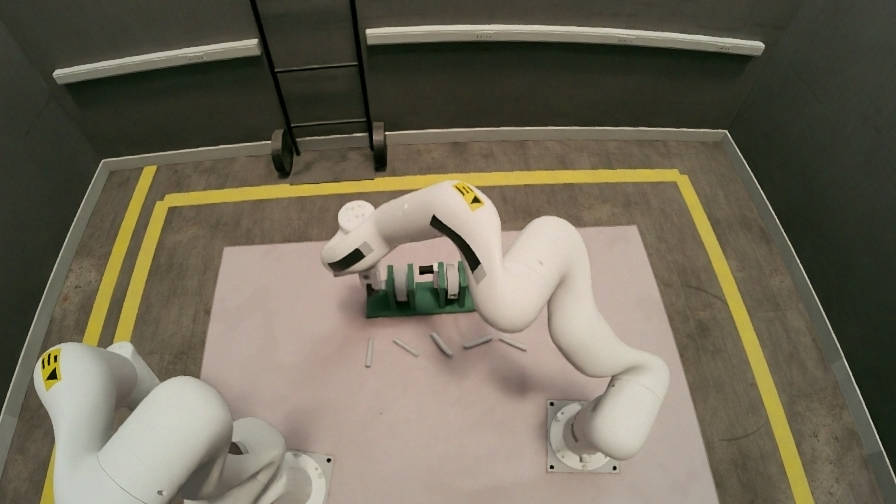

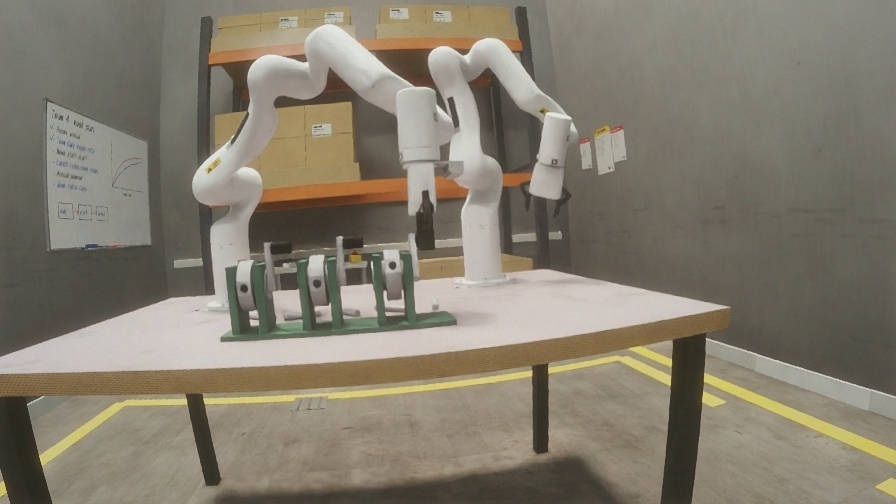

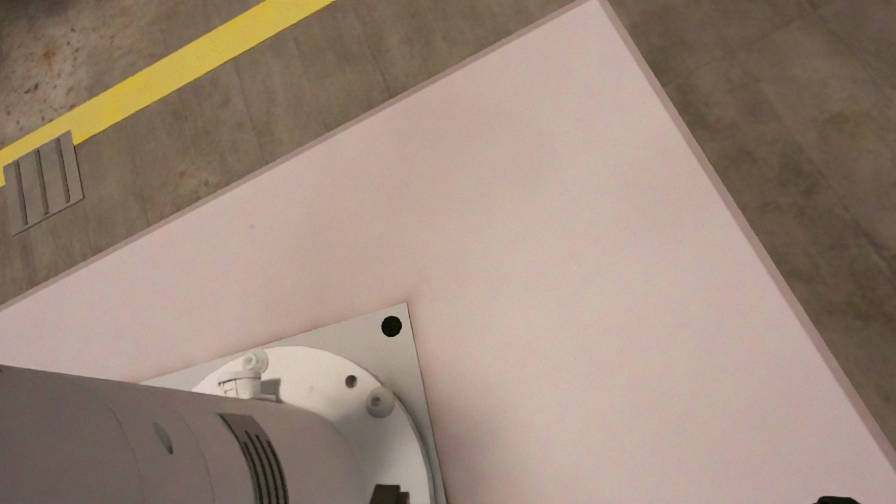

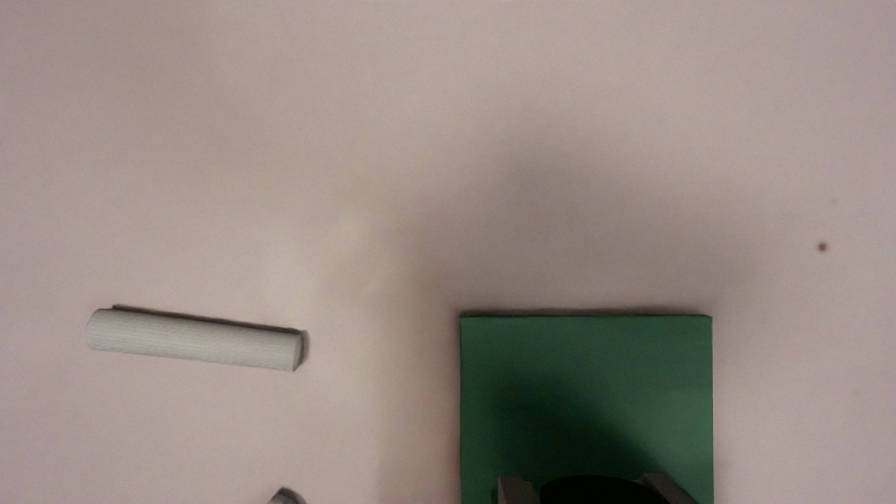

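Scene clock: 167.33 s.
left_arm: end_effector_position=(+0.0244, +0.6032, +0.2212) grip_measured=+1.00 end_effector_quat_wxyz=(-0.172, +0.218, +0.955, -0.103) end_effector_velocity=(+0.000, +0.000, +0.000) end_effector_angular_velocity=(+0.000, -0.000, -0.000) | right_arm: end_effector_position=(+0.5032, +0.1687, +0.1718) grip_measured=-0.47 end_effector_quat_wxyz=(-0.000, +0.707, +0.707, +0.002) end_effector_velocity=(+0.000, -0.000, +0.001) end_effector_angular_velocity=(-0.001, +0.001, -0.000)
Joint names: [shoulder, elbow, waist, forearm roll, wrist pitch, wrist roll]
Joint positions: left_arm=[ 0.164 -0.334  1.097  0.309 -0.855 -2.002  0.084] | right_arm=[-0.898 -1.695  1.025  0.    -0.792 -0.702  0.024]
Joint velocities: left_arm=[ 0.  0. -0.  0.  0. -0. -0.] | right_arm=[ 0.001 -0.001 -0.     0.    -0.002 -0.    -0.   ]
Joint targets: left_arm=[0.164 -0.334 1.097 0.309 -0.855 -2.002] | right_arm=[-0.897 -1.695 1.024 0.000 -0.793 -0.702]
move: done; limits=none; left_arm: farthest joint: the waist, 0.000 radians from its target (0.000 radians at the start); right_arm: farthest joint: the wrist pitch, 0.002 radians from its target (0.055 radians at the start)
camera_calibration (this result's frames):
cam_left_wrist: T_world_to_cam=[[0.359938, 0.887167, -0.288755, -0.448224], [0.85583, -0.437197, -0.276432, 0.374763], [-0.371484, -0.147627, -0.916627, 0.431807], [0, 0, 0, 1]] pos_world=[0.00100847, 0.625241, 0.369975]
cam_right_wrist: T_world_to_cam=[[0.99988, 0.00653604, 0.0140526, -0.477911], [0.00660612, -0.999966, -0.00494587, 0.233371], [0.0140198, 0.00503811, -0.999889, 0.29537], [0, 0, 0, 1]] pos_world=[0.472171, 0.234999, 0.303207]

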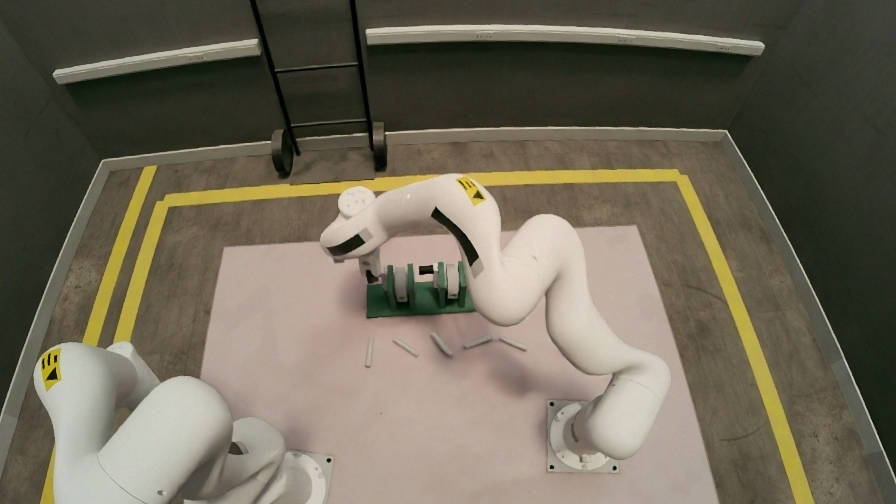

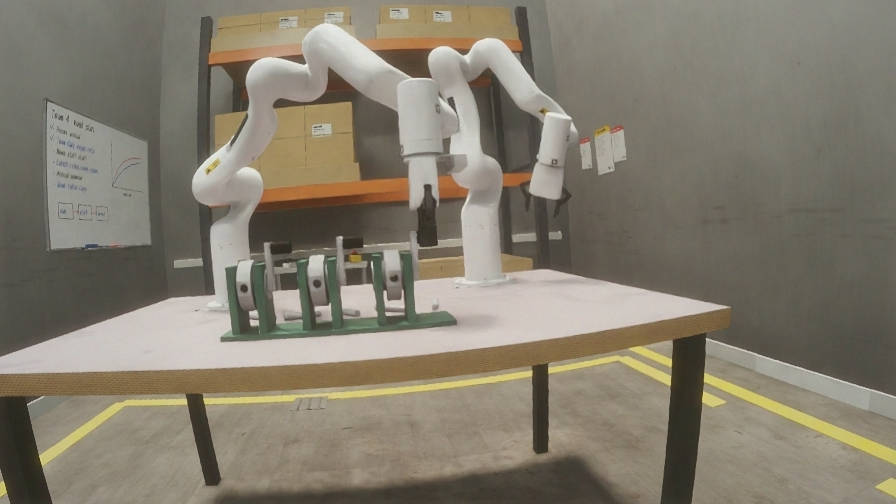

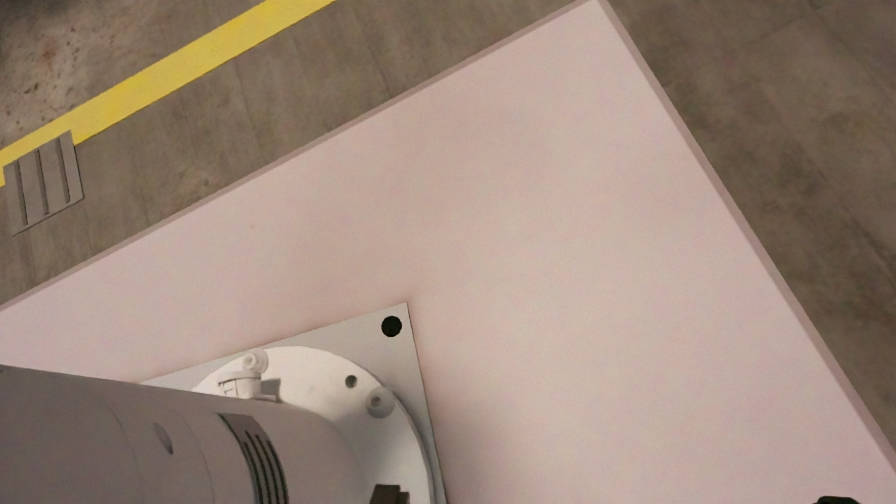

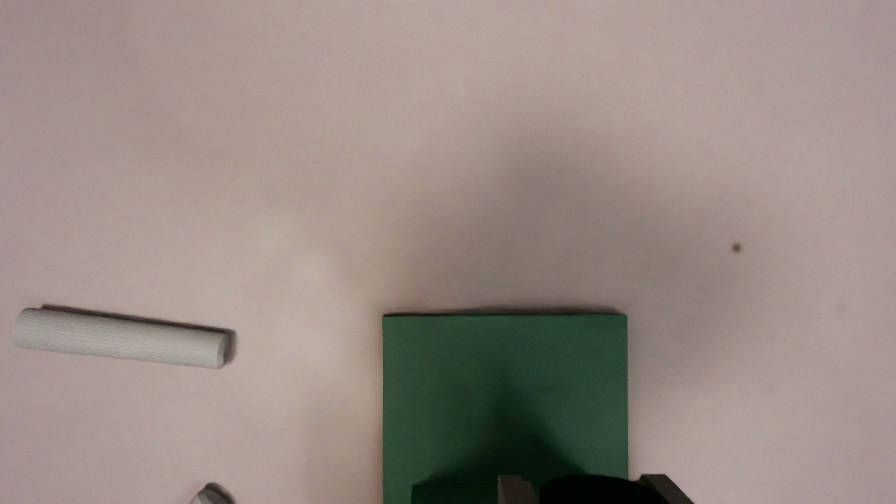

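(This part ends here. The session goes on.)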